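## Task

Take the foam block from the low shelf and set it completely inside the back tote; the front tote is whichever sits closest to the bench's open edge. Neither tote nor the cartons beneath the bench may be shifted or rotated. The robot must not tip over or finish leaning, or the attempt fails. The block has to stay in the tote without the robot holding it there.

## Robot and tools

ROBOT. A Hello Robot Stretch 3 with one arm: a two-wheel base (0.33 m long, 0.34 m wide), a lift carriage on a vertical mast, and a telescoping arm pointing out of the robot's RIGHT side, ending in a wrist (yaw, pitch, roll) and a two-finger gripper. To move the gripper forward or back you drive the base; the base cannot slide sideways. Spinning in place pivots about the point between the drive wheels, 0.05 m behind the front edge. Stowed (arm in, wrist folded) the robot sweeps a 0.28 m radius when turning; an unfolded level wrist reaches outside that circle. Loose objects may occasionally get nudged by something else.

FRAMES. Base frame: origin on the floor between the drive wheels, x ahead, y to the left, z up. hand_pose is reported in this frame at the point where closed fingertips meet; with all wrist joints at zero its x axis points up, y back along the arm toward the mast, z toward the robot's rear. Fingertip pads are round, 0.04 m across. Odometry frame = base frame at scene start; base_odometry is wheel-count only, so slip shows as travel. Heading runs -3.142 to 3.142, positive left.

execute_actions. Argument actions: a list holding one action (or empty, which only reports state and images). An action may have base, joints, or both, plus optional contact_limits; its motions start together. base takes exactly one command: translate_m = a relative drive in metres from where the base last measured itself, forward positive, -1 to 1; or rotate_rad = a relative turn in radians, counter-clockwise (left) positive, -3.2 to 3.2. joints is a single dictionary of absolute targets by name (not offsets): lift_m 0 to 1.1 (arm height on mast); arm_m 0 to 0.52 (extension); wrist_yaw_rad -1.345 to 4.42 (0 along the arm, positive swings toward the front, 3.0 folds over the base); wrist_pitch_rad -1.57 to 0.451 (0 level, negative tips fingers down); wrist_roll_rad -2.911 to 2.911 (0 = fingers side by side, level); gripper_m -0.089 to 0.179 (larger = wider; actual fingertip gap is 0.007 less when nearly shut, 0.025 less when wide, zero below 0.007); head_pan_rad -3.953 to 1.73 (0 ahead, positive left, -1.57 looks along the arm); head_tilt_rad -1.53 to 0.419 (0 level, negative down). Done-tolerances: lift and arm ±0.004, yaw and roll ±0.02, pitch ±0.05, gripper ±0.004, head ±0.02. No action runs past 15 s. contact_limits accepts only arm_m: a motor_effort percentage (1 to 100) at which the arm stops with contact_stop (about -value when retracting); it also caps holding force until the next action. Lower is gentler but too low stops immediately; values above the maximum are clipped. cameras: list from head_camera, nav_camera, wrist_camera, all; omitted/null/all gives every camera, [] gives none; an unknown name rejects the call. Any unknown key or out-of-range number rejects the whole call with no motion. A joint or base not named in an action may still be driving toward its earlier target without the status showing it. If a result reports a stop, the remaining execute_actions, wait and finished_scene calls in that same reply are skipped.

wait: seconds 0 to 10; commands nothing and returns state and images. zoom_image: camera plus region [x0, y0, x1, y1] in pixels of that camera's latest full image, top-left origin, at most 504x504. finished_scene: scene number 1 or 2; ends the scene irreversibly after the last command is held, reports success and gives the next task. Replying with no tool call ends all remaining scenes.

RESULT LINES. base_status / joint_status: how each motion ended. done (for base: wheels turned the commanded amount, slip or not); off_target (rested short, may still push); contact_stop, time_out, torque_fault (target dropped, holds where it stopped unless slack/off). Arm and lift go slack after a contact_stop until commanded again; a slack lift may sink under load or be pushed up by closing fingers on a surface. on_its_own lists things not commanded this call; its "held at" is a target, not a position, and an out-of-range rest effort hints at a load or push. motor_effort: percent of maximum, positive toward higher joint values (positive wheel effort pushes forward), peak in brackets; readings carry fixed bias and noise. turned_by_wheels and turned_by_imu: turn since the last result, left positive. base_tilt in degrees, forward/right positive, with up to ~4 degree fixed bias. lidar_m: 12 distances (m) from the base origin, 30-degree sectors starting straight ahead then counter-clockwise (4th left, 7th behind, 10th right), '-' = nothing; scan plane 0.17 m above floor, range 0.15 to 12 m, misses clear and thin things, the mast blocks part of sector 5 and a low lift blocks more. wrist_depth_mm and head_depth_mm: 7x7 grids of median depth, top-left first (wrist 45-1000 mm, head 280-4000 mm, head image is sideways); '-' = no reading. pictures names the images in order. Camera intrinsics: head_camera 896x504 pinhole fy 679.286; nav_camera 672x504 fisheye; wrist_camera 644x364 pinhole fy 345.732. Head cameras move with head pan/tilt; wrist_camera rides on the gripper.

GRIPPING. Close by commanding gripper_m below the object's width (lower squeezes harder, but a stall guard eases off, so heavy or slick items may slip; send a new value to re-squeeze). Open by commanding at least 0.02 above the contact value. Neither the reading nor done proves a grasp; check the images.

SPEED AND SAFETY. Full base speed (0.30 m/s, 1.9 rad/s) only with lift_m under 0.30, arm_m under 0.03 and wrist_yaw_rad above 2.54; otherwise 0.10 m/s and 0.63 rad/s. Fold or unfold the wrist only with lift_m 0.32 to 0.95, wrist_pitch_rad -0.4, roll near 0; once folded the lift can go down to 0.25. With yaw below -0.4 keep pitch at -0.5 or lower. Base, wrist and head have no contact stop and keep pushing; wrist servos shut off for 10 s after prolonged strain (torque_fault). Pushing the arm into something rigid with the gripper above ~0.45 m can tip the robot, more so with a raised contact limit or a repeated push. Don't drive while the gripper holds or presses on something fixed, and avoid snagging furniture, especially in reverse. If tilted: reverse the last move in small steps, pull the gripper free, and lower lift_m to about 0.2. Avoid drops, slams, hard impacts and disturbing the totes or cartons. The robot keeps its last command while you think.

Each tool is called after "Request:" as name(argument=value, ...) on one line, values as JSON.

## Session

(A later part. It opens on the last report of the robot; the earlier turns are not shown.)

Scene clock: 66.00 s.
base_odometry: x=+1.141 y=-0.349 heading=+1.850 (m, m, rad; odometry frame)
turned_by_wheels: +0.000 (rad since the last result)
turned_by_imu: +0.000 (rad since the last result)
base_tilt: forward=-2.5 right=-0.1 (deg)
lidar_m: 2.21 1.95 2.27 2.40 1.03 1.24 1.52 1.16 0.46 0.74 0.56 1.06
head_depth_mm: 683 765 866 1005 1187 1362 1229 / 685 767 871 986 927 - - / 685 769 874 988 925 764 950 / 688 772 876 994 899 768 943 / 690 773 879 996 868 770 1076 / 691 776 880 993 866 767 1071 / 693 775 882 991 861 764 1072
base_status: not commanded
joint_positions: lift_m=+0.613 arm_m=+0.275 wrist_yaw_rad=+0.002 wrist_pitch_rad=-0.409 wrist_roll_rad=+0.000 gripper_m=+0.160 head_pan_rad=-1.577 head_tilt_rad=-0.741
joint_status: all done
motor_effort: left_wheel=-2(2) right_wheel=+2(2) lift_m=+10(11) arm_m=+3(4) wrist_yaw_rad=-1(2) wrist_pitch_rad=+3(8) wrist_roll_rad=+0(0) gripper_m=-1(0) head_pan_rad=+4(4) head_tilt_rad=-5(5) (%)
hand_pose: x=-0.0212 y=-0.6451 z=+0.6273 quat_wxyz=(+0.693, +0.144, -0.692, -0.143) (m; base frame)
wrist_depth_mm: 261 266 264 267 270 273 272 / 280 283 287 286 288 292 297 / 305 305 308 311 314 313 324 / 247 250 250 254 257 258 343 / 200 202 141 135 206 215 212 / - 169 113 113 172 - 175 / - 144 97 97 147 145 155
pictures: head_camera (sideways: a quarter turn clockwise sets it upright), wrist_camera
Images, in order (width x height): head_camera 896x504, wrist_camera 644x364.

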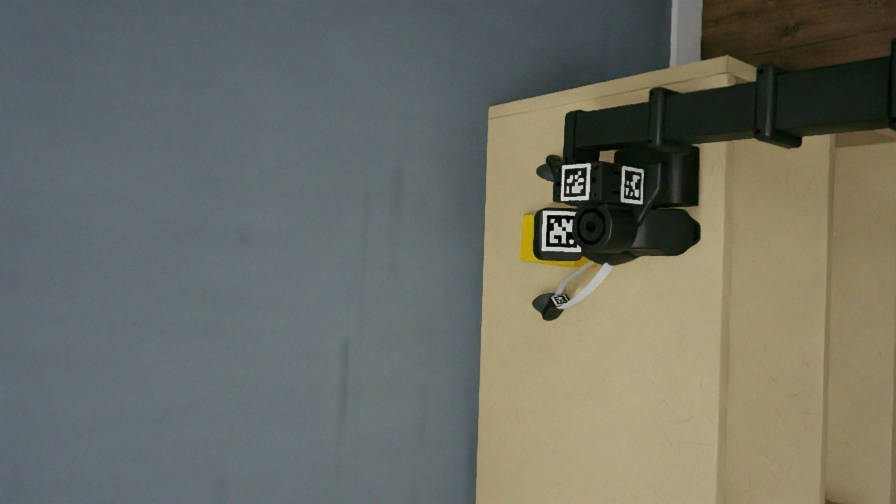

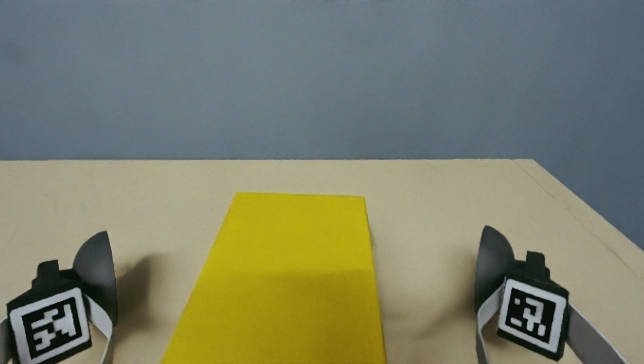

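Request:
execute_actions(actions=[{"joints": {"lift_m": 0.624}}], cameras=[])

Request:
execute_actions(actions=[{"joints": {"gripper_m": 0.04}}], cameras=["head_camera", "wrist_camera"])

Scene clock: 68.53 s.
base_odometry: x=+1.141 y=-0.349 heading=+1.850 (m, m, rad; odometry frame)
turned_by_wheels: +0.000 (rad since the last result)
turned_by_imu: +0.000 (rad since the last result)
base_tilt: forward=-2.5 right=-0.1 (deg)
lidar_m: 2.22 1.94 2.27 2.40 1.04 1.24 1.52 1.16 0.46 0.74 0.56 1.06
head_depth_mm: 684 765 871 1005 1187 1372 1241 / 684 765 870 987 945 - - / 685 769 874 981 949 754 943 / 688 772 874 990 890 772 946 / 688 772 879 995 856 769 1071 / 691 774 880 996 865 765 1074 / 692 777 883 992 862 759 1067
base_status: not commanded
joint_positions: lift_m=+0.624 arm_m=+0.275 wrist_yaw_rad=+0.002 wrist_pitch_rad=-0.412 wrist_roll_rad=+0.000 gripper_m=+0.160 head_pan_rad=-1.577 head_tilt_rad=-0.741
joint_status: all done
motor_effort: left_wheel=-2(2) right_wheel=+2(2) lift_m=+25(27) arm_m=+3(4) wrist_yaw_rad=-1(2) wrist_pitch_rad=+4(4) wrist_roll_rad=+0(0) gripper_m=+0(0) head_pan_rad=+5(4) head_tilt_rad=-4(5) (%)
hand_pose: x=-0.0212 y=-0.6449 z=+0.6375 quat_wxyz=(+0.692, +0.145, -0.692, -0.144) (m; base frame)
wrist_depth_mm: 261 265 266 266 269 271 274 / 282 281 286 286 289 290 294 / 301 305 310 307 314 316 320 / 267 266 267 270 273 279 350 / 214 217 162 151 221 232 233 / - 182 129 126 185 - 188 / - 157 108 109 158 156 164
pictures: none
No camera images: the call's "cameras" was empty. Leave "cameras" out to get every camera's image.

Scene clock: 70.23 s.
base_odometry: x=+1.141 y=-0.349 heading=+1.850 (m, m, rad; odometry frame)
turned_by_wheels: +0.000 (rad since the last result)
turned_by_imu: +0.000 (rad since the last result)
base_tilt: forward=-2.5 right=-0.1 (deg)
lidar_m: 2.21 1.94 2.27 2.41 1.04 1.24 1.52 1.16 0.46 0.74 0.56 1.06
head_depth_mm: 682 765 867 1008 1186 1371 1238 / 683 767 870 982 941 - - / 686 768 873 985 951 757 945 / 687 770 877 989 881 771 949 / 688 770 877 993 868 770 1078 / 691 774 881 992 866 766 1071 / 691 777 884 989 860 761 1067
base_status: not commanded
joint_positions: lift_m=+0.624 arm_m=+0.275 wrist_yaw_rad=+0.002 wrist_pitch_rad=-0.412 wrist_roll_rad=+0.000 gripper_m=+0.041 head_pan_rad=-1.577 head_tilt_rad=-0.741
joint_status: all done
motor_effort: left_wheel=-2(2) right_wheel=+2(2) lift_m=+25(26) arm_m=+2(3) wrist_yaw_rad=-2(2) wrist_pitch_rad=+4(4) wrist_roll_rad=+0(0) gripper_m=-15(89) head_pan_rad=+4(5) head_tilt_rad=-5(5) (%)
hand_pose: x=-0.0212 y=-0.6449 z=+0.6376 quat_wxyz=(+0.692, +0.145, -0.692, -0.144) (m; base frame)
wrist_depth_mm: 261 264 265 268 268 269 274 / 282 282 282 286 291 292 296 / 300 305 308 308 314 317 319 / 265 266 268 270 275 278 348 / 214 216 162 150 230 222 243 / 181 184 125 126 - 186 188 / 160 149 109 109 153 160 161
pictures: head_camera (sideways: a quarter turn clockwise sets it upright), wrist_camera
Images, in order (width x height): head_camera 896x504, wrist_camera 644x364.

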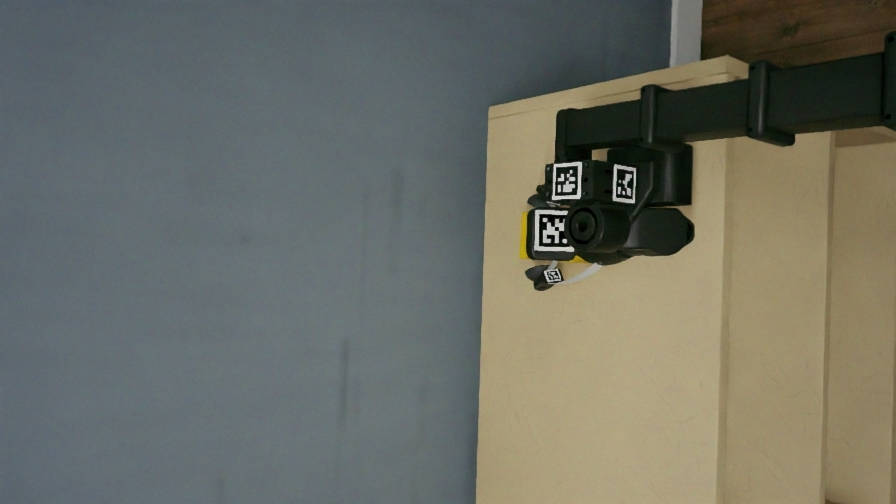

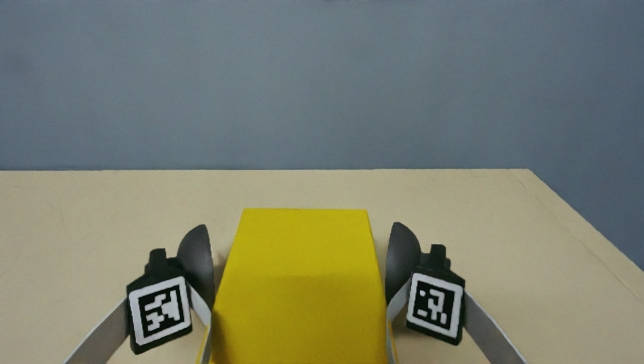

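Request:
execute_actions(actions=[{"joints": {"gripper_m": 0.025}}], cameras=[])

Request:
execute_actions(actions=[{"joints": {"lift_m": 0.72}}], cameras=["head_camera", "wrist_camera"])

Scene clock: 71.57 s.
base_odometry: x=+1.141 y=-0.349 heading=+1.850 (m, m, rad; odometry frame)
turned_by_wheels: +0.000 (rad since the last result)
turned_by_imu: +0.000 (rad since the last result)
base_tilt: forward=-2.4 right=-0.2 (deg)
lidar_m: 2.21 1.94 2.27 2.40 1.03 1.23 1.52 1.16 0.46 0.74 0.56 1.06
head_depth_mm: 680 766 868 1003 1191 1369 1237 / 684 768 871 986 940 - - / 686 768 875 990 949 757 949 / 687 769 876 996 882 770 946 / 690 772 880 997 869 767 1077 / 691 773 880 995 866 766 1073 / 692 777 884 990 862 762 1073
base_status: not commanded
joint_positions: lift_m=+0.624 arm_m=+0.275 wrist_yaw_rad=+0.002 wrist_pitch_rad=-0.412 wrist_roll_rad=+0.000 gripper_m=+0.026 head_pan_rad=-1.577 head_tilt_rad=-0.741
joint_status: all done
motor_effort: left_wheel=-2(2) right_wheel=+1(2) lift_m=+25(25) arm_m=+2(3) wrist_yaw_rad=-2(2) wrist_pitch_rad=+4(4) wrist_roll_rad=+0(0) gripper_m=-19(73) head_pan_rad=+5(5) head_tilt_rad=-5(4) (%)
hand_pose: x=-0.0212 y=-0.6449 z=+0.6376 quat_wxyz=(+0.692, +0.145, -0.692, -0.144) (m; base frame)
wrist_depth_mm: 261 262 264 267 268 272 275 / 282 281 285 286 290 290 294 / 304 306 308 311 315 316 318 / 264 269 269 270 276 276 350 / 216 218 162 150 230 222 243 / 181 184 126 126 - 187 188 / 158 149 108 109 151 161 161
pictures: none
No camera images: the call's "cameras" was empty. Leave "cameras" out to get every camera's image.

Scene clock: 73.27 s.
base_odometry: x=+1.141 y=-0.349 heading=+1.850 (m, m, rad; odometry frame)
turned_by_wheels: +0.000 (rad since the last result)
turned_by_imu: +0.000 (rad since the last result)
base_tilt: forward=-2.6 right=-0.1 (deg)
lidar_m: 2.22 1.95 2.28 2.40 1.03 1.24 1.52 1.16 0.46 0.74 0.56 1.06
head_depth_mm: 684 764 869 1005 1184 1373 - / 682 767 873 984 - 794 929 / 685 768 874 983 - 775 947 / 687 769 873 988 850 770 1079 / 690 771 879 995 868 768 1073 / 690 773 882 994 863 766 1070 / 691 778 883 992 861 763 1069
base_status: not commanded
joint_positions: lift_m=+0.720 arm_m=+0.275 wrist_yaw_rad=+0.000 wrist_pitch_rad=-0.415 wrist_roll_rad=+0.001 gripper_m=+0.026 head_pan_rad=-1.577 head_tilt_rad=-0.741
joint_status: all done
motor_effort: left_wheel=-2(3) right_wheel=+2(3) lift_m=+26(26) arm_m=+2(2) wrist_yaw_rad=+0(1) wrist_pitch_rad=+6(6) wrist_roll_rad=+0(0) gripper_m=-17(20) head_pan_rad=+5(4) head_tilt_rad=-4(5) (%)
hand_pose: x=-0.0215 y=-0.6444 z=+0.7327 quat_wxyz=(+0.692, +0.146, -0.692, -0.146) (m; base frame)
wrist_depth_mm: 259 263 264 267 271 268 274 / 281 285 284 290 290 293 294 / 305 306 310 312 317 315 323 / 333 332 336 335 346 349 348 / 359 365 150 144 369 384 393 / 299 305 126 126 316 316 434 / 258 253 112 111 255 267 489
pictures: head_camera (sideways: a quarter turn clockwise sets it upright), wrist_camera
Images, in order (width x height): head_camera 896x504, wrist_camera 644x364.

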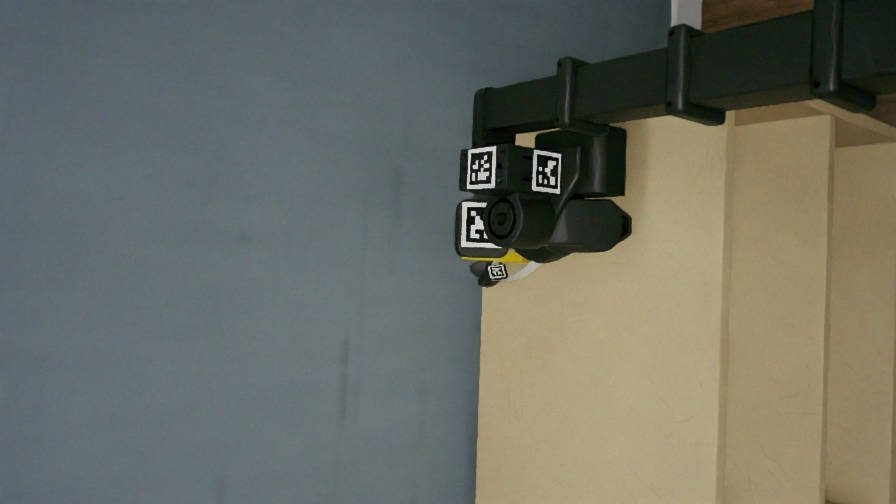

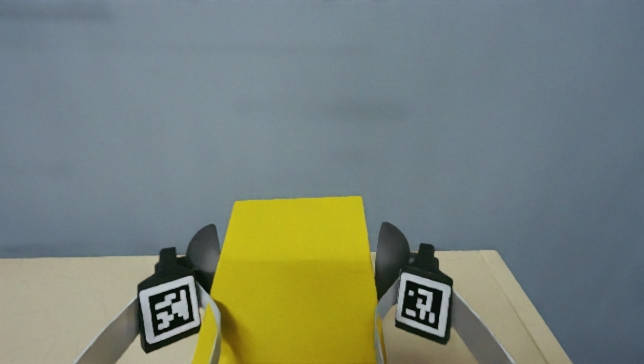

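Request:
execute_actions(actions=[{"base": {"rotate_rad": -1.39}, "joints": {"arm_m": 0.0, "lift_m": 0.95, "head_pan_rad": -2.6, "head_tilt_rad": -0.35}}])

Scene clock: 78.87 s.
base_odometry: x=+1.141 y=-0.349 heading=+0.460 (m, m, rad; odometry frame)
turned_by_wheels: -1.390 (rad since the last result)
turned_by_imu: -1.386 (rad since the last result)
base_tilt: forward=-2.5 right=-0.2 (deg)
lidar_m: 0.81 0.56 1.06 2.21 2.28 2.84 1.47 1.03 1.53 1.52 1.00 0.46
head_depth_mm: 2893 3140 3284 1667 2245 1837 1604 / 2486 2731 2764 1471 2244 1718 1545 / 2212 2384 2406 1303 1892 1536 1399 / 2011 2106 2200 1290 2078 1462 1431 / 1807 1907 2006 1392 2190 1626 1565 / 1643 1732 1831 1650 1996 1772 - / 1522 1600 1674 1684 1808 1879 -
base_status: done
joint_positions: lift_m=+0.949 arm_m=+0.001 wrist_yaw_rad=+0.000 wrist_pitch_rad=-0.416 wrist_roll_rad=+0.001 gripper_m=+0.026 head_pan_rad=-2.593 head_tilt_rad=-0.359
joint_status: all done
joint sent to its limit — the command would take arm_m past its lower limit, so that joint was sent only as far as its limit.
motor_effort: left_wheel=+3(8) right_wheel=-3(6) lift_m=+25(27) arm_m=-3(3) wrist_yaw_rad=+1(0) wrist_pitch_rad=+6(6) wrist_roll_rad=+0(0) gripper_m=-17(17) head_pan_rad=-5(58) head_tilt_rad=+3(28) (%)
hand_pose: x=-0.0215 y=-0.3710 z=+0.9626 quat_wxyz=(+0.692, +0.146, -0.692, -0.146) (m; base frame)
wrist_depth_mm: 831 - - - - - - / 845 - - - - - - / 869 - - - - - - / 884 - - - - - - / 881 - 150 144 - - - / 900 - 127 125 - - - / 904 - 112 110 - - -
pictures: head_camera (sideways: a quarter turn clockwise sets it upright), nav_camera (sideways: a quarter turn counterclockwise sets it upright), wrist_camera
Images, in order (width x height): head_camera 896x504, nav_camera 672x504, wrist_camera 644x364.

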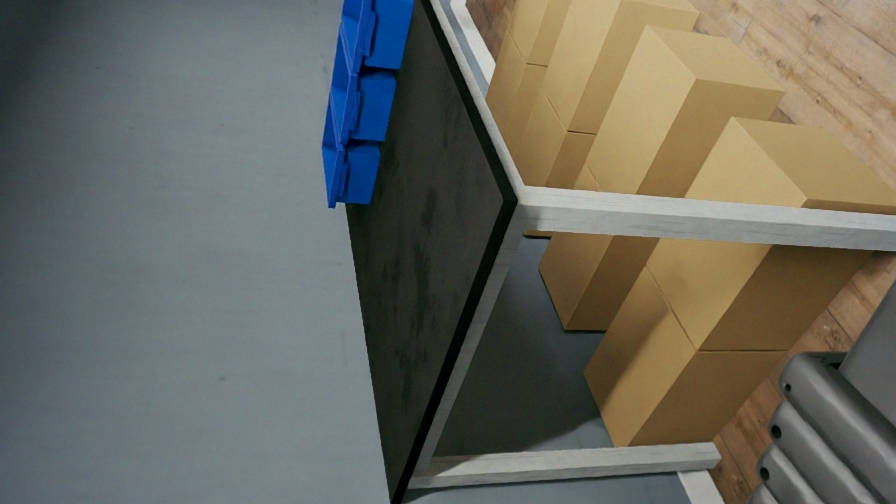

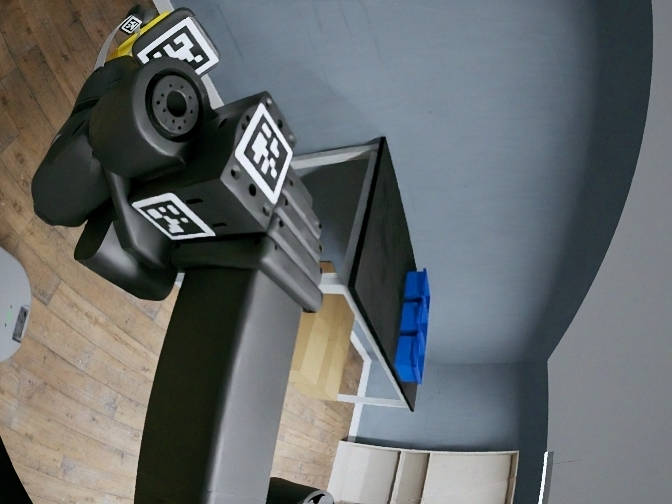

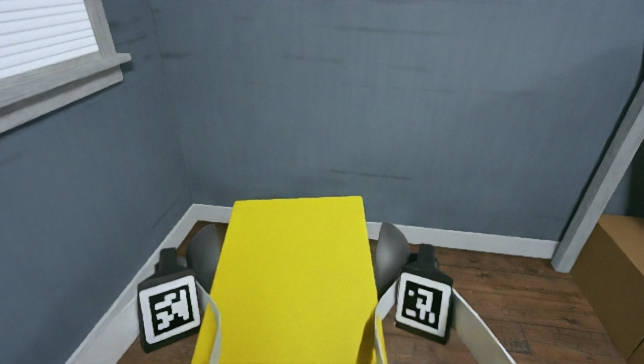

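Request:
execute_actions(actions=[{"base": {"translate_m": -1.0}, "joints": {"lift_m": 1.08, "head_pan_rad": -2.3, "head_tilt_rad": -0.3}}])

Scene clock: 91.00 s.
base_odometry: x=+0.245 y=-0.793 heading=+0.461 (m, m, rad; odometry frame)
turned_by_wheels: +0.000 (rad since the last result)
turned_by_imu: -0.003 (rad since the last result)
base_tilt: forward=-2.5 right=-0.1 (deg)
lidar_m: 1.39 1.80 2.41 1.77 1.96 2.70 1.05 0.56 0.44 0.44 1.50 1.80
head_depth_mm: 1693 1805 1903 - - - 1290 / 1582 1676 - - - - 1332 / 1483 1557 - - - 621 1452 / 1406 1464 - - - 669 - / 1325 1391 - - - - - / 1255 1314 - - - - - / 1191 1241 - - - - -
base_status: done
joint_positions: lift_m=+1.080 arm_m=+0.001 wrist_yaw_rad=+0.000 wrist_pitch_rad=-0.416 wrist_roll_rad=+0.001 gripper_m=+0.026 head_pan_rad=-2.307 head_tilt_rad=-0.310
joint_status: all done
motor_effort: left_wheel=+3(4) right_wheel=-2(6) lift_m=+26(27) arm_m=-3(3) wrist_yaw_rad=+0(0) wrist_pitch_rad=+6(6) wrist_roll_rad=+0(0) gripper_m=-18(18) head_pan_rad=+5(37) head_tilt_rad=+5(11) (%)
hand_pose: x=-0.0215 y=-0.3710 z=+1.0925 quat_wxyz=(+0.692, +0.146, -0.692, -0.147) (m; base frame)
wrist_depth_mm: - - - - 958 954 924 / - - - - - - 976 / - - - 753 748 738 754 / - - - 557 551 574 578 / - - 150 144 471 461 461 / - - 127 125 390 384 389 / - - 112 111 314 329 329
pictures: head_camera (sideways: a quarter turn clockwise sets it upright), nav_camera (sideways: a quarter turn counterclockwise sets it upright), wrist_camera
Images, in order (width x height): head_camera 896x504, nav_camera 672x504, wrist_camera 644x364.

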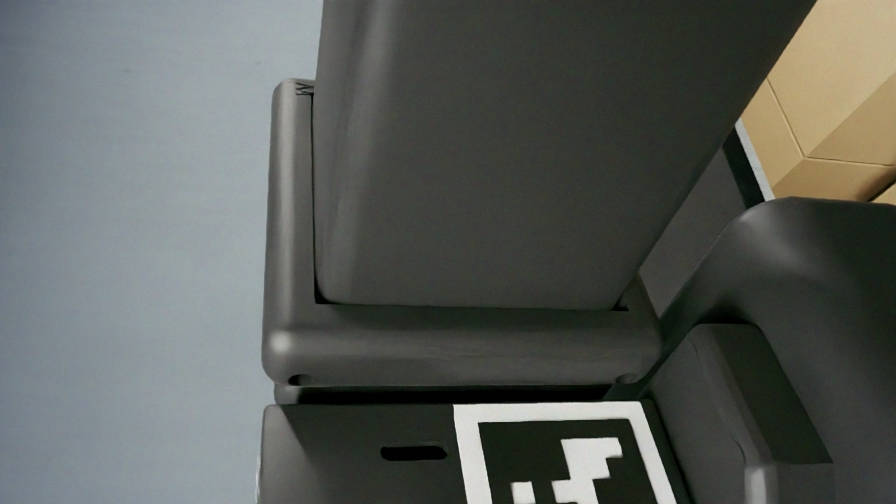

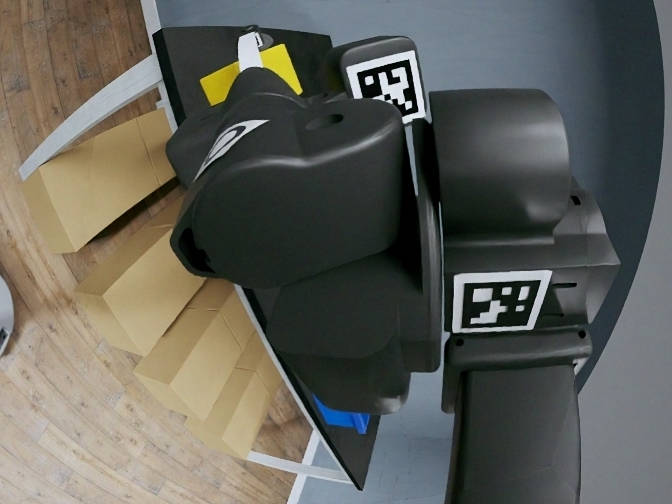

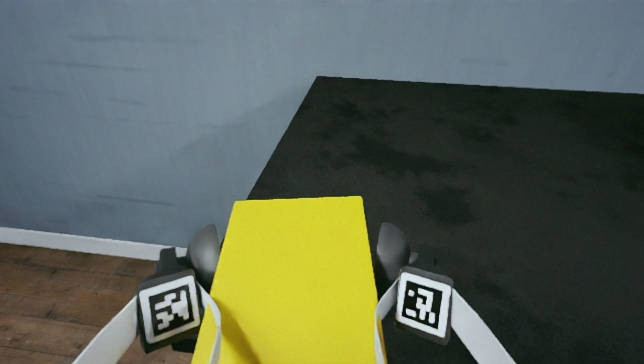

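Request:
execute_actions(actions=[{"base": {"translate_m": -0.6}, "joints": {"head_pan_rad": -1.9, "head_tilt_rad": -0.9}}])

Scene clock: 101.60 s.
base_odometry: x=-0.293 y=-1.060 heading=+0.461 (m, m, rad; odometry frame)
turned_by_wheels: +0.000 (rad since the last result)
turned_by_imu: -0.002 (rad since the last result)
base_tilt: forward=-2.5 right=-0.1 (deg)
lidar_m: 2.09 2.33 1.89 1.88 2.09 2.17 0.81 0.41 0.34 0.34 0.37 0.58
head_depth_mm: - - - 509 1184 1055 1156 / - - - - 1183 1032 1142 / - - - 486 1229 1235 1153 / - - - - 1473 1280 1142 / - - - - 1138 1026 1101 / - - - - 1146 1023 1096 / - - - 478 1383 1222 1110
base_status: done
joint_positions: lift_m=+1.080 arm_m=+0.001 wrist_yaw_rad=+0.000 wrist_pitch_rad=-0.416 wrist_roll_rad=+0.001 gripper_m=+0.026 head_pan_rad=-1.907 head_tilt_rad=-0.888
joint_status: all done
motor_effort: left_wheel=+3(5) right_wheel=-2(6) lift_m=+26(26) arm_m=-3(3) wrist_yaw_rad=+0(0) wrist_pitch_rad=+6(6) wrist_roll_rad=+0(0) gripper_m=-17(17) head_pan_rad=+5(42) head_tilt_rad=-5(36) (%)
hand_pose: x=-0.0215 y=-0.3710 z=+1.0925 quat_wxyz=(+0.692, +0.146, -0.692, -0.147) (m; base frame)
wrist_depth_mm: - - 941 928 897 874 844 / - - - 946 689 672 909 / 680 710 707 729 509 504 501 / 533 545 552 556 344 338 373 / 437 444 150 144 334 323 311 / 368 382 127 125 241 354 344 / 319 314 112 110 313 322 327
pictures: head_camera (sideways: a quarter turn clockwise sets it upright), nav_camera (sideways: a quarter turn counterclockwise sets it upright), wrist_camera
Images, in order (width x height): head_camera 896x504, nav_camera 672x504, wrist_camera 644x364.

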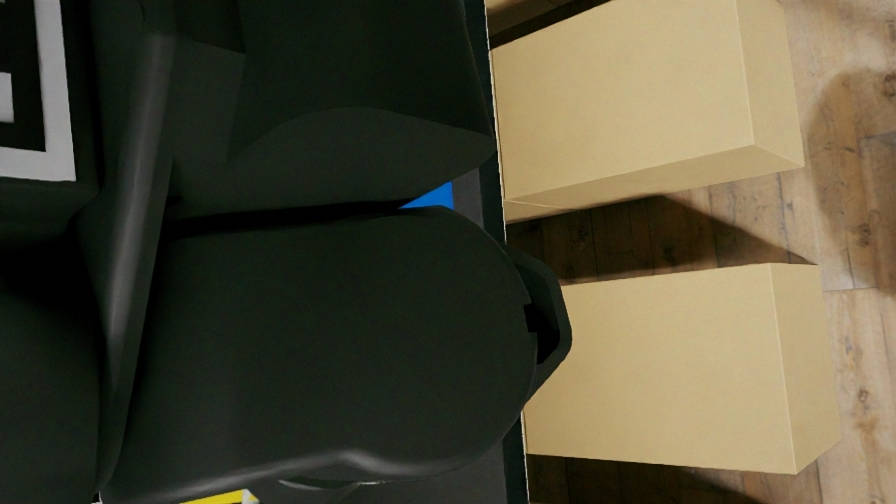

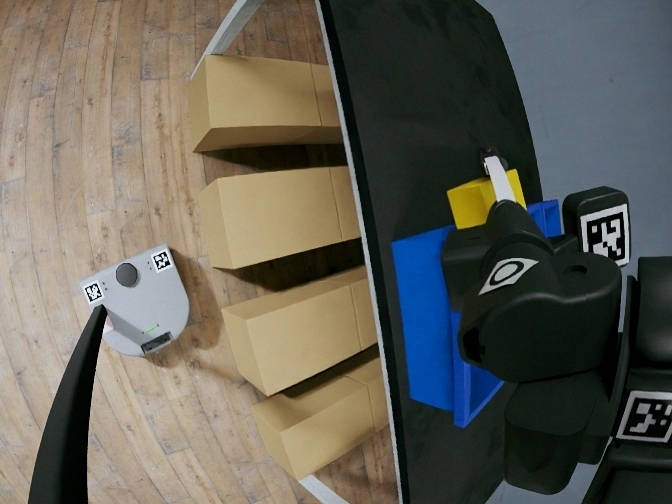

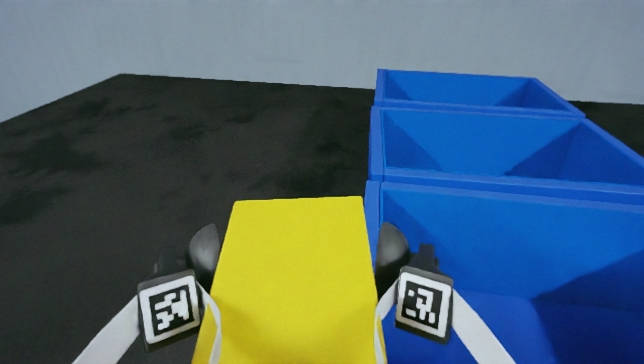

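Request:
execute_actions(actions=[{"base": {"translate_m": -0.28}, "joints": {"lift_m": 1.098, "head_pan_rad": -1.57, "head_tilt_rad": -1.2}}])

Scene clock: 115.70 s.
base_odometry: x=-0.544 y=-1.184 heading=+0.461 (m, m, rad; odometry frame)
turned_by_wheels: +0.000 (rad since the last result)
turned_by_imu: -0.001 (rad since the last result)
base_tilt: forward=-2.5 right=-0.1 (deg)
lidar_m: 2.26 2.59 1.94 1.92 2.14 1.92 0.70 0.35 0.29 0.29 0.37 0.50
head_depth_mm: - - 438 1391 1290 1209 1129 / - 457 439 1117 1045 1218 - / - 377 438 1113 1060 1237 - / 497 372 442 1411 1257 1244 - / 491 382 453 1214 1288 1205 1122 / 495 395 1163 1105 1253 1208 1120 / 498 407 1178 1104 1265 1199 1119
base_status: done
joint_positions: lift_m=+1.098 arm_m=+0.001 wrist_yaw_rad=+0.000 wrist_pitch_rad=-0.416 wrist_roll_rad=+0.001 gripper_m=+0.026 head_pan_rad=-1.577 head_tilt_rad=-1.185
joint_status: all done
motor_effort: left_wheel=+3(4) right_wheel=-2(6) lift_m=+26(26) arm_m=-4(3) wrist_yaw_rad=+0(0) wrist_pitch_rad=+6(6) wrist_roll_rad=+0(0) gripper_m=-17(17) head_pan_rad=+5(39) head_tilt_rad=-7(29) (%)
hand_pose: x=-0.0215 y=-0.3710 z=+1.1105 quat_wxyz=(+0.692, +0.146, -0.692, -0.147) (m; base frame)
wrist_depth_mm: 969 943 898 876 843 840 813 / - - 958 914 892 883 842 / 735 745 504 502 743 800 770 / 561 373 520 523 572 598 597 / 318 324 151 144 484 481 488 / 301 361 127 125 265 401 405 / 303 328 112 110 330 349 351
pictures: head_camera (sideways: a quarter turn clockwise sets it upright), nav_camera (sideways: a quarter turn counterclockwise sets it upright), wrist_camera
Images, in order (width x height): head_camera 896x504, nav_camera 672x504, wrist_camera 644x364.

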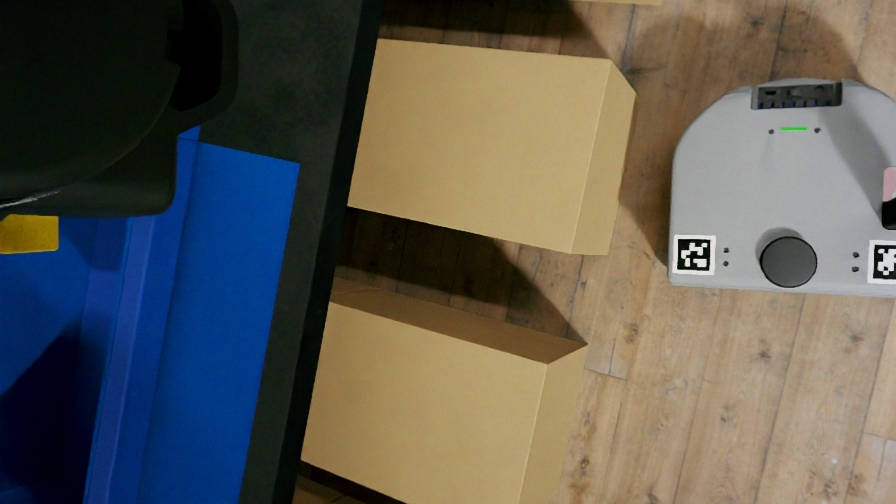

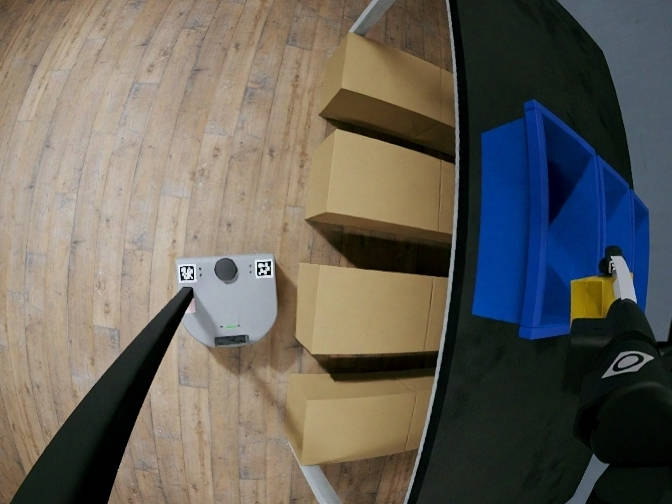

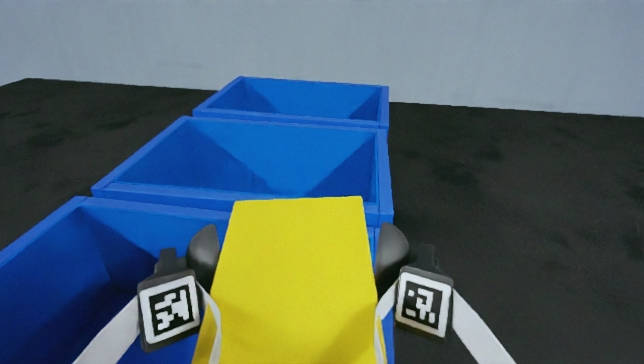

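Request:
execute_actions(actions=[{"joints": {"arm_m": 0.4, "head_pan_rad": -1.57, "head_tilt_rad": -0.5}, "contact_limits": {"arm_m": 15}}])

Scene clock: 125.90 s.
base_odometry: x=-0.544 y=-1.184 heading=+0.461 (m, m, rad; odometry frame)
turned_by_wheels: +0.000 (rad since the last result)
turned_by_imu: +0.000 (rad since the last result)
base_tilt: forward=-2.6 right=-0.1 (deg)
lidar_m: 2.26 2.59 1.94 1.92 2.14 1.93 0.70 0.35 0.29 0.29 0.37 0.50
head_depth_mm: 976 1082 1151 896 648 505 415 / 997 - 1157 800 618 489 413 / 1016 - 918 719 526 369 396 / 1048 1132 933 724 546 379 399 / 1066 1146 1203 733 559 384 407 / 1085 1174 1248 658 565 392 417 / 1102 1199 1262 618 570 401 429
base_status: not commanded
joint_positions: lift_m=+1.098 arm_m=+0.400 wrist_yaw_rad=+0.000 wrist_pitch_rad=-0.416 wrist_roll_rad=+0.001 gripper_m=+0.026 head_pan_rad=-1.577 head_tilt_rad=-0.507
joint_status: all done
motor_effort: left_wheel=+3(3) right_wheel=-3(3) lift_m=+25(26) arm_m=+2(3) wrist_yaw_rad=+0(0) wrist_pitch_rad=+6(6) wrist_roll_rad=+0(0) gripper_m=-17(17) head_pan_rad=+4(5) head_tilt_rad=+3(36) (%)
contact_limits: arm_m 15 (drawing in: default 22, maximum 35; extending or still: default 29, maximum 47)
hand_pose: x=-0.0215 y=-0.7693 z=+1.1105 quat_wxyz=(+0.692, +0.146, -0.692, -0.147) (m; base frame)
wrist_depth_mm: 579 568 549 526 508 489 475 / 628 605 589 560 541 524 509 / 683 656 631 606 581 560 555 / 566 574 565 578 590 590 575 / 456 328 151 144 328 477 485 / 380 271 127 125 303 385 402 / 216 266 112 111 324 330 348
pictures: head_camera (sideways: a quarter turn clockwise sets it upright), nav_camera (sideways: a quarter turn counterclockwise sets it upright), wrist_camera
Images, in order (width x height): head_camera 896x504, nav_camera 672x504, wrist_camera 644x364.

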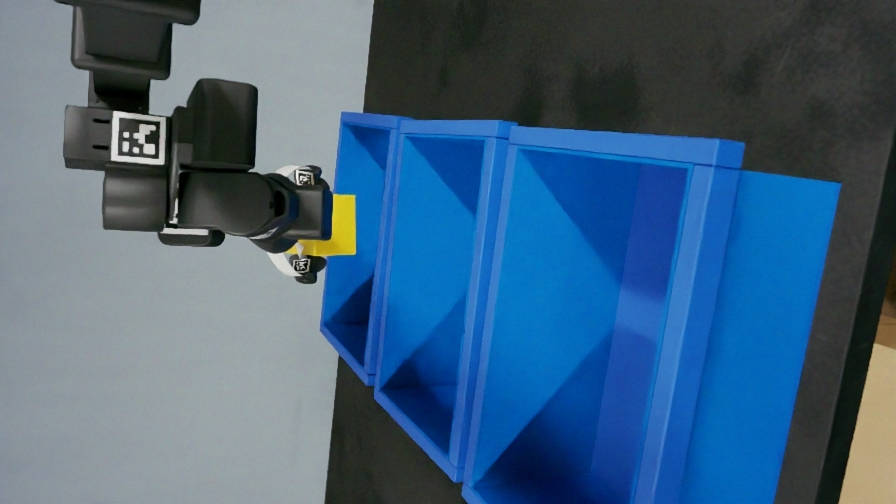

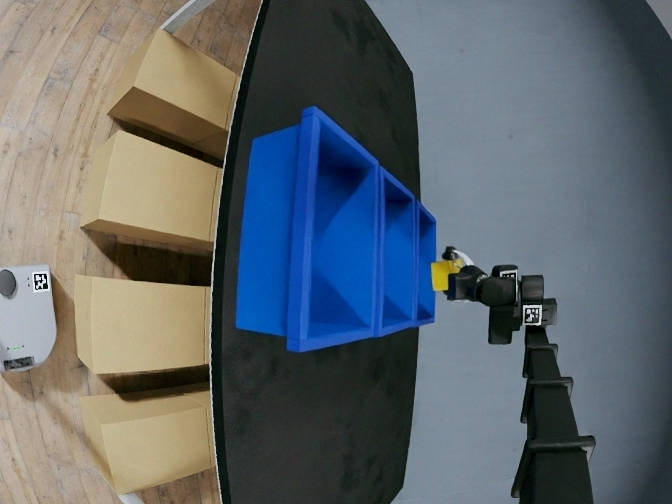

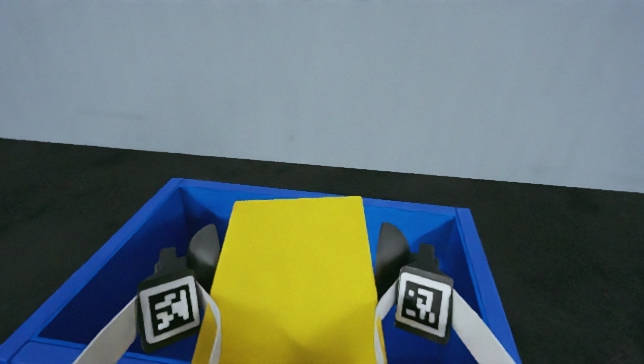

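Request:
execute_actions(actions=[{"joints": {"arm_m": 0.518}, "contact_limits": {"arm_m": 15}}])

Scene clock: 129.63 s.
base_odometry: x=-0.544 y=-1.184 heading=+0.461 (m, m, rad; odometry frame)
turned_by_wheels: +0.000 (rad since the last result)
turned_by_imu: +0.000 (rad since the last result)
base_tilt: forward=-2.6 right=-0.1 (deg)
lidar_m: 2.26 2.60 1.94 1.93 2.14 1.93 0.70 0.35 0.29 0.29 0.37 0.50
head_depth_mm: 976 1080 1149 897 648 505 414 / 998 1093 1156 800 619 490 412 / 1016 - 923 721 527 368 397 / 1042 1131 933 723 544 379 399 / 1067 1152 1203 732 558 385 407 / 1082 1174 1249 657 566 392 417 / 1102 1195 1252 618 569 402 430
base_status: not commanded
joint_positions: lift_m=+1.098 arm_m=+0.518 wrist_yaw_rad=+0.000 wrist_pitch_rad=-0.416 wrist_roll_rad=+0.001 gripper_m=+0.026 head_pan_rad=-1.577 head_tilt_rad=-0.507
joint_status: all done
motor_effort: left_wheel=+3(3) right_wheel=-2(2) lift_m=+25(26) arm_m=+2(2) wrist_yaw_rad=+0(0) wrist_pitch_rad=+6(6) wrist_roll_rad=+0(0) gripper_m=-17(17) head_pan_rad=+5(5) head_tilt_rad=+3(3) (%)
contact_limits: arm_m 15 (drawing in: default 22, maximum 35; extending or still: default 29, maximum 47)
hand_pose: x=-0.0215 y=-0.8873 z=+1.1105 quat_wxyz=(+0.692, +0.146, -0.692, -0.147) (m; base frame)
wrist_depth_mm: 466 448 431 411 400 391 376 / 503 484 466 444 433 419 404 / 552 533 505 487 470 449 434 / 567 554 548 518 509 491 470 / 463 465 151 144 491 478 478 / 390 251 127 125 413 404 401 / 220 273 112 110 240 219 347
pictures: head_camera (sideways: a quarter turn clockwise sets it upright), nav_camera (sideways: a quarter turn counterclockwise sets it upright), wrist_camera
Images, in order (width x height): head_camera 896x504, nav_camera 672x504, wrist_camera 644x364.

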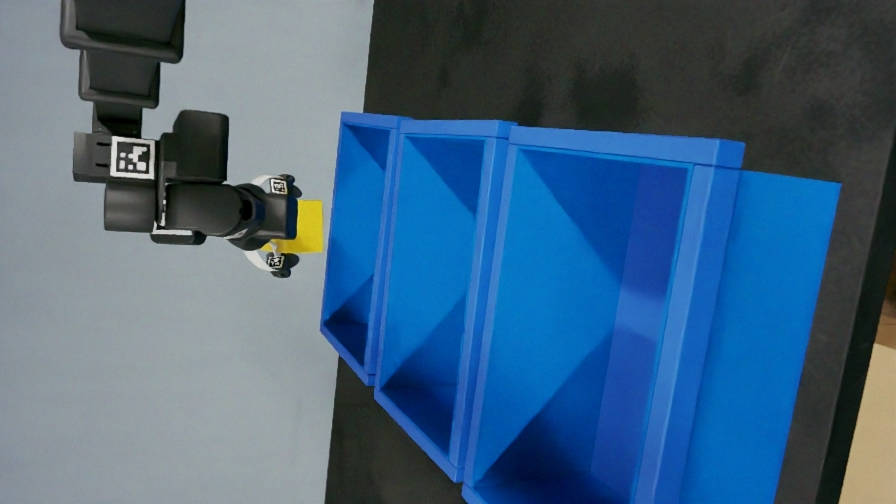

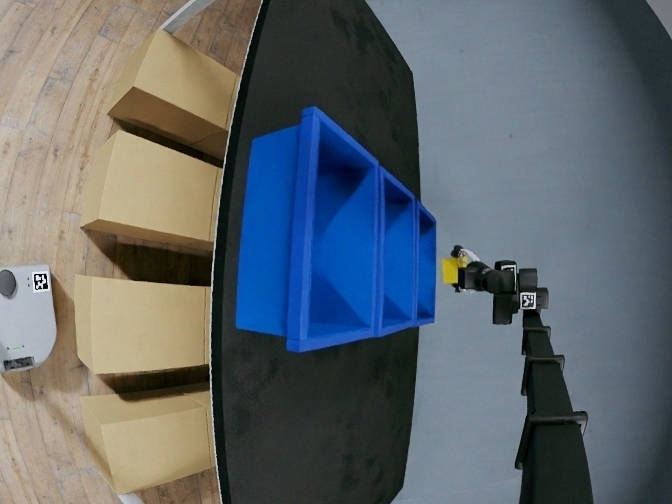

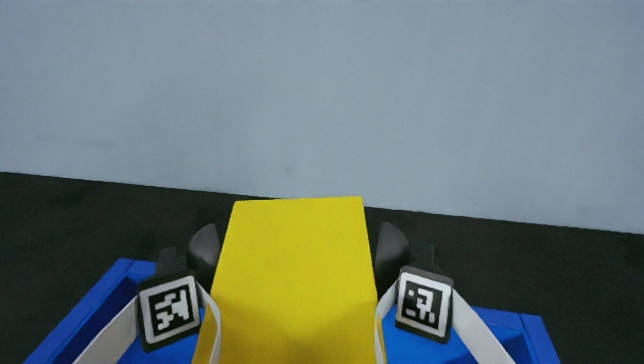

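Request:
execute_actions(actions=[{"base": {"rotate_rad": -0.53}}], cameras=["nav_camera"])

Request:
execute_actions(actions=[{"base": {"translate_m": 0.165}}], cameras=["nav_camera"])

Request:
execute_actions(actions=[{"base": {"rotate_rad": 0.35}}])

Scene clock: 137.07 s.
base_odometry: x=-0.544 y=-1.184 heading=-0.069 (m, m, rad; odometry frame)
turned_by_wheels: -0.530 (rad since the last result)
turned_by_imu: -0.528 (rad since the last result)
base_tilt: forward=-2.5 right=-0.1 (deg)
lidar_m: 0.49 2.35 2.60 1.94 1.93 2.13 1.93 0.71 0.36 0.29 0.29 0.37
head_depth_mm: 1189 1342 1430 894 647 505 1081 / 1150 1292 1335 890 642 504 1028 / 1114 - 1294 881 637 501 446 / 1093 1170 1193 873 634 498 431 / 1053 1141 1212 864 629 494 417 / 1020 1099 1168 860 627 492 405 / 992 1067 1131 808 577 448 384
base_status: done
joint_positions: lift_m=+1.098 arm_m=+0.518 wrist_yaw_rad=+0.000 wrist_pitch_rad=-0.416 wrist_roll_rad=+0.001 gripper_m=+0.026 head_pan_rad=-1.577 head_tilt_rad=-0.507
joint_status: not commanded
motor_effort: left_wheel=+3(9) right_wheel=-2(8) lift_m=+26(25) arm_m=+1(3) wrist_yaw_rad=+0(0) wrist_pitch_rad=+6(6) wrist_roll_rad=+0(0) gripper_m=-18(17) head_pan_rad=+4(4) head_tilt_rad=+4(3) (%)
hand_pose: x=-0.0215 y=-0.8873 z=+1.1105 quat_wxyz=(+0.692, +0.146, -0.692, -0.147) (m; base frame)
wrist_depth_mm: 382 411 452 497 558 618 709 / 409 435 482 529 591 671 800 / 432 474 522 591 665 753 893 / 458 513 558 580 586 801 - / 461 466 150 145 494 479 - / 389 396 126 125 406 403 402 / 337 326 112 110 333 346 347
pictures: nav_camera (sideways: a quarter turn counterclockwise sets it upright)
Images, in order (width x height): nav_camera 672x504.

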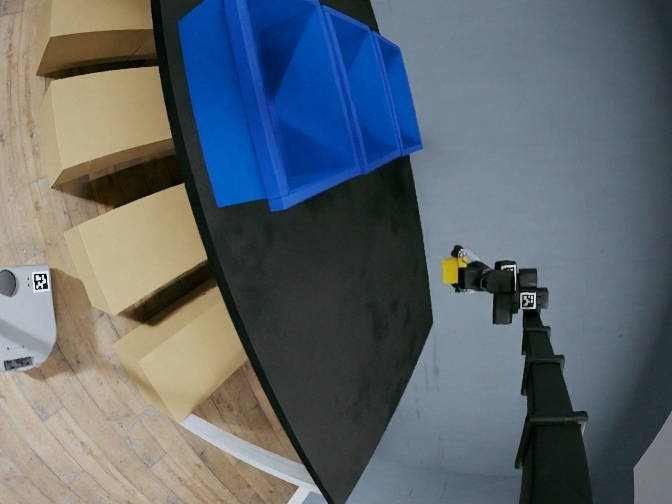

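Scene clock: 140.13 s.
base_odometry: x=-0.379 y=-1.196 heading=-0.069 (m, m, rad; odometry frame)
turned_by_wheels: +0.000 (rad since the last result)
turned_by_imu: +0.000 (rad since the last result)
base_tilt: forward=-2.5 right=-0.1 (deg)
lidar_m: 0.40 2.11 2.50 2.00 1.98 2.20 2.09 0.60 0.28 0.25 0.24 0.25
head_depth_mm: 1122 1275 1340 900 647 506 415 / 1090 1225 1285 888 645 503 413 / 1056 - 1245 882 638 360 374 / 1035 1112 1172 876 482 465 346 / 1001 1083 1158 672 484 491 326 / 968 1045 1106 670 469 482 303 / 941 1014 1067 649 452 470 308
base_status: done
joint_positions: lift_m=+1.098 arm_m=+0.518 wrist_yaw_rad=+0.000 wrist_pitch_rad=-0.416 wrist_roll_rad=+0.001 gripper_m=+0.026 head_pan_rad=-1.577 head_tilt_rad=-0.507
joint_status: not commanded
motor_effort: left_wheel=+3(7) right_wheel=-3(3) lift_m=+25(26) arm_m=+2(2) wrist_yaw_rad=+0(0) wrist_pitch_rad=+6(6) wrist_roll_rad=+0(0) gripper_m=-18(17) head_pan_rad=+5(4) head_tilt_rad=+3(3) (%)
hand_pose: x=-0.0215 y=-0.8873 z=+1.1105 quat_wxyz=(+0.692, +0.146, -0.692, -0.147) (m; base frame)
wrist_depth_mm: 341 366 398 434 490 547 619 / 357 381 426 470 527 603 702 / 384 413 463 509 579 674 782 / 404 444 489 556 592 600 794 / 432 463 151 145 501 475 484 / 394 399 126 126 412 402 406 / 336 334 112 110 337 342 348
pictures: nav_camera (sideways: a quarter turn counterclockwise sets it upright)
Images, in order (width x height): nav_camera 672x504.

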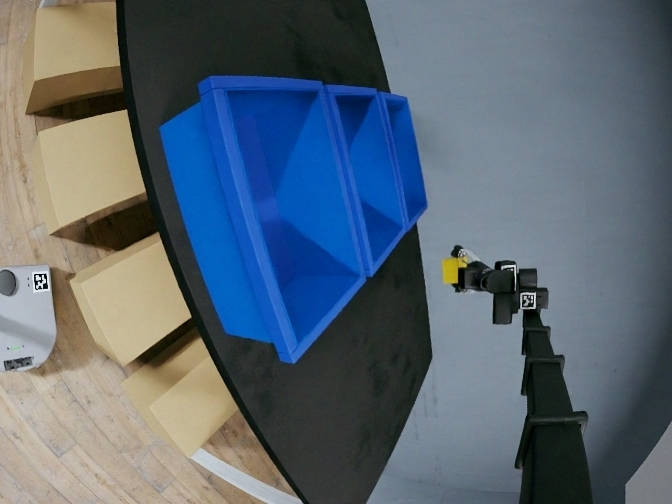

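Scene clock: 142.43 s.
base_odometry: x=-0.379 y=-1.196 heading=+0.281 (m, m, rad; odometry frame)
turned_by_wheels: +0.350 (rad since the last result)
turned_by_imu: +0.349 (rad since the last result)
base_tilt: forward=-2.5 right=-0.1 (deg)
lidar_m: 2.12 2.23 2.06 1.98 2.06 2.09 1.95 0.33 0.25 0.28 0.24 0.32
head_depth_mm: 952 1058 1139 900 468 444 322 / 959 1060 1126 676 477 490 323 / 965 - 1106 684 477 492 323 / 973 1050 866 683 477 493 324 / 978 1050 1119 683 479 492 304 / 971 1052 1134 664 472 489 303 / 978 1056 1128 848 463 406 320
base_status: done
joint_positions: lift_m=+1.098 arm_m=+0.518 wrist_yaw_rad=+0.000 wrist_pitch_rad=-0.416 wrist_roll_rad=+0.001 gripper_m=+0.026 head_pan_rad=-1.577 head_tilt_rad=-0.507
joint_status: not commanded
motor_effort: left_wheel=-2(8) right_wheel=+1(7) lift_m=+25(26) arm_m=+2(2) wrist_yaw_rad=+0(0) wrist_pitch_rad=+6(6) wrist_roll_rad=+0(0) gripper_m=-17(17) head_pan_rad=+4(5) head_tilt_rad=+3(2) (%)
hand_pose: x=-0.0215 y=-0.8873 z=+1.1105 quat_wxyz=(+0.692, +0.146, -0.692, -0.147) (m; base frame)
wrist_depth_mm: 344 343 348 351 358 359 367 / 369 372 373 380 389 389 394 / 401 405 405 415 421 422 427 / 439 441 446 442 452 465 461 / 451 461 150 145 486 472 478 / 390 397 126 125 411 401 408 / 337 326 112 111 334 345 351
pictures: head_camera (sideways: a quarter turn clockwise sets it upright), nav_camera (sideways: a quarter turn counterclockwise sets it upright), wrist_camera
Images, in order (width x height): head_camera 896x504, nav_camera 672x504, wrist_camera 644x364.

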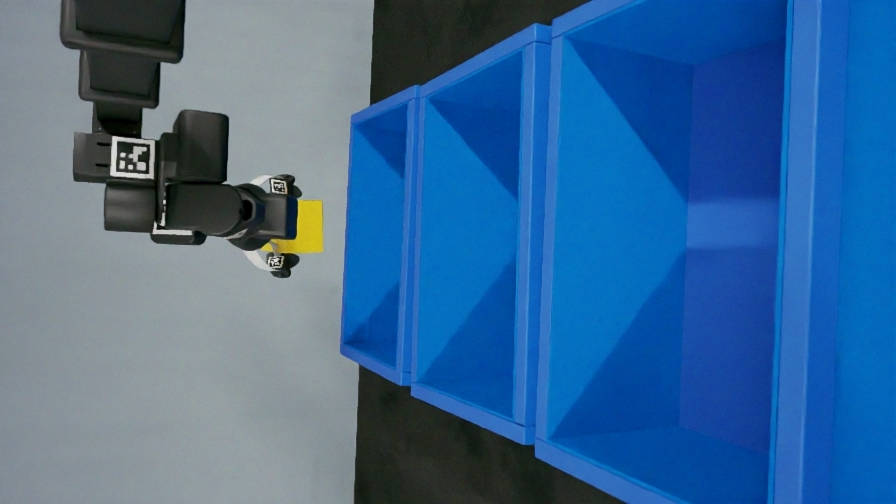

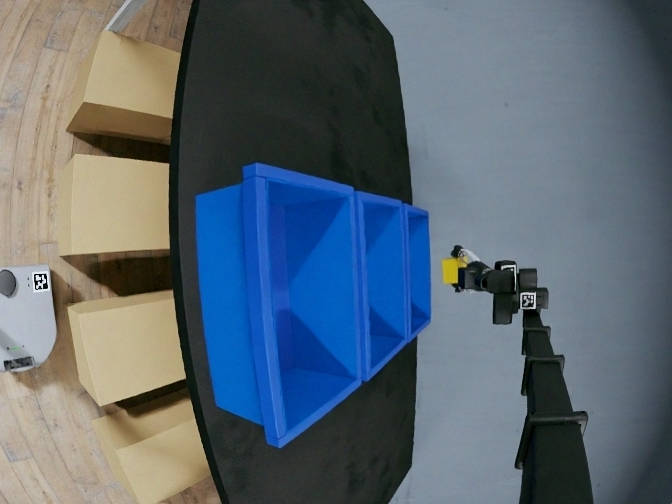

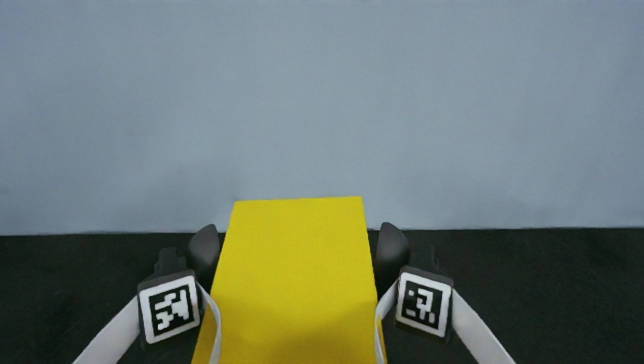

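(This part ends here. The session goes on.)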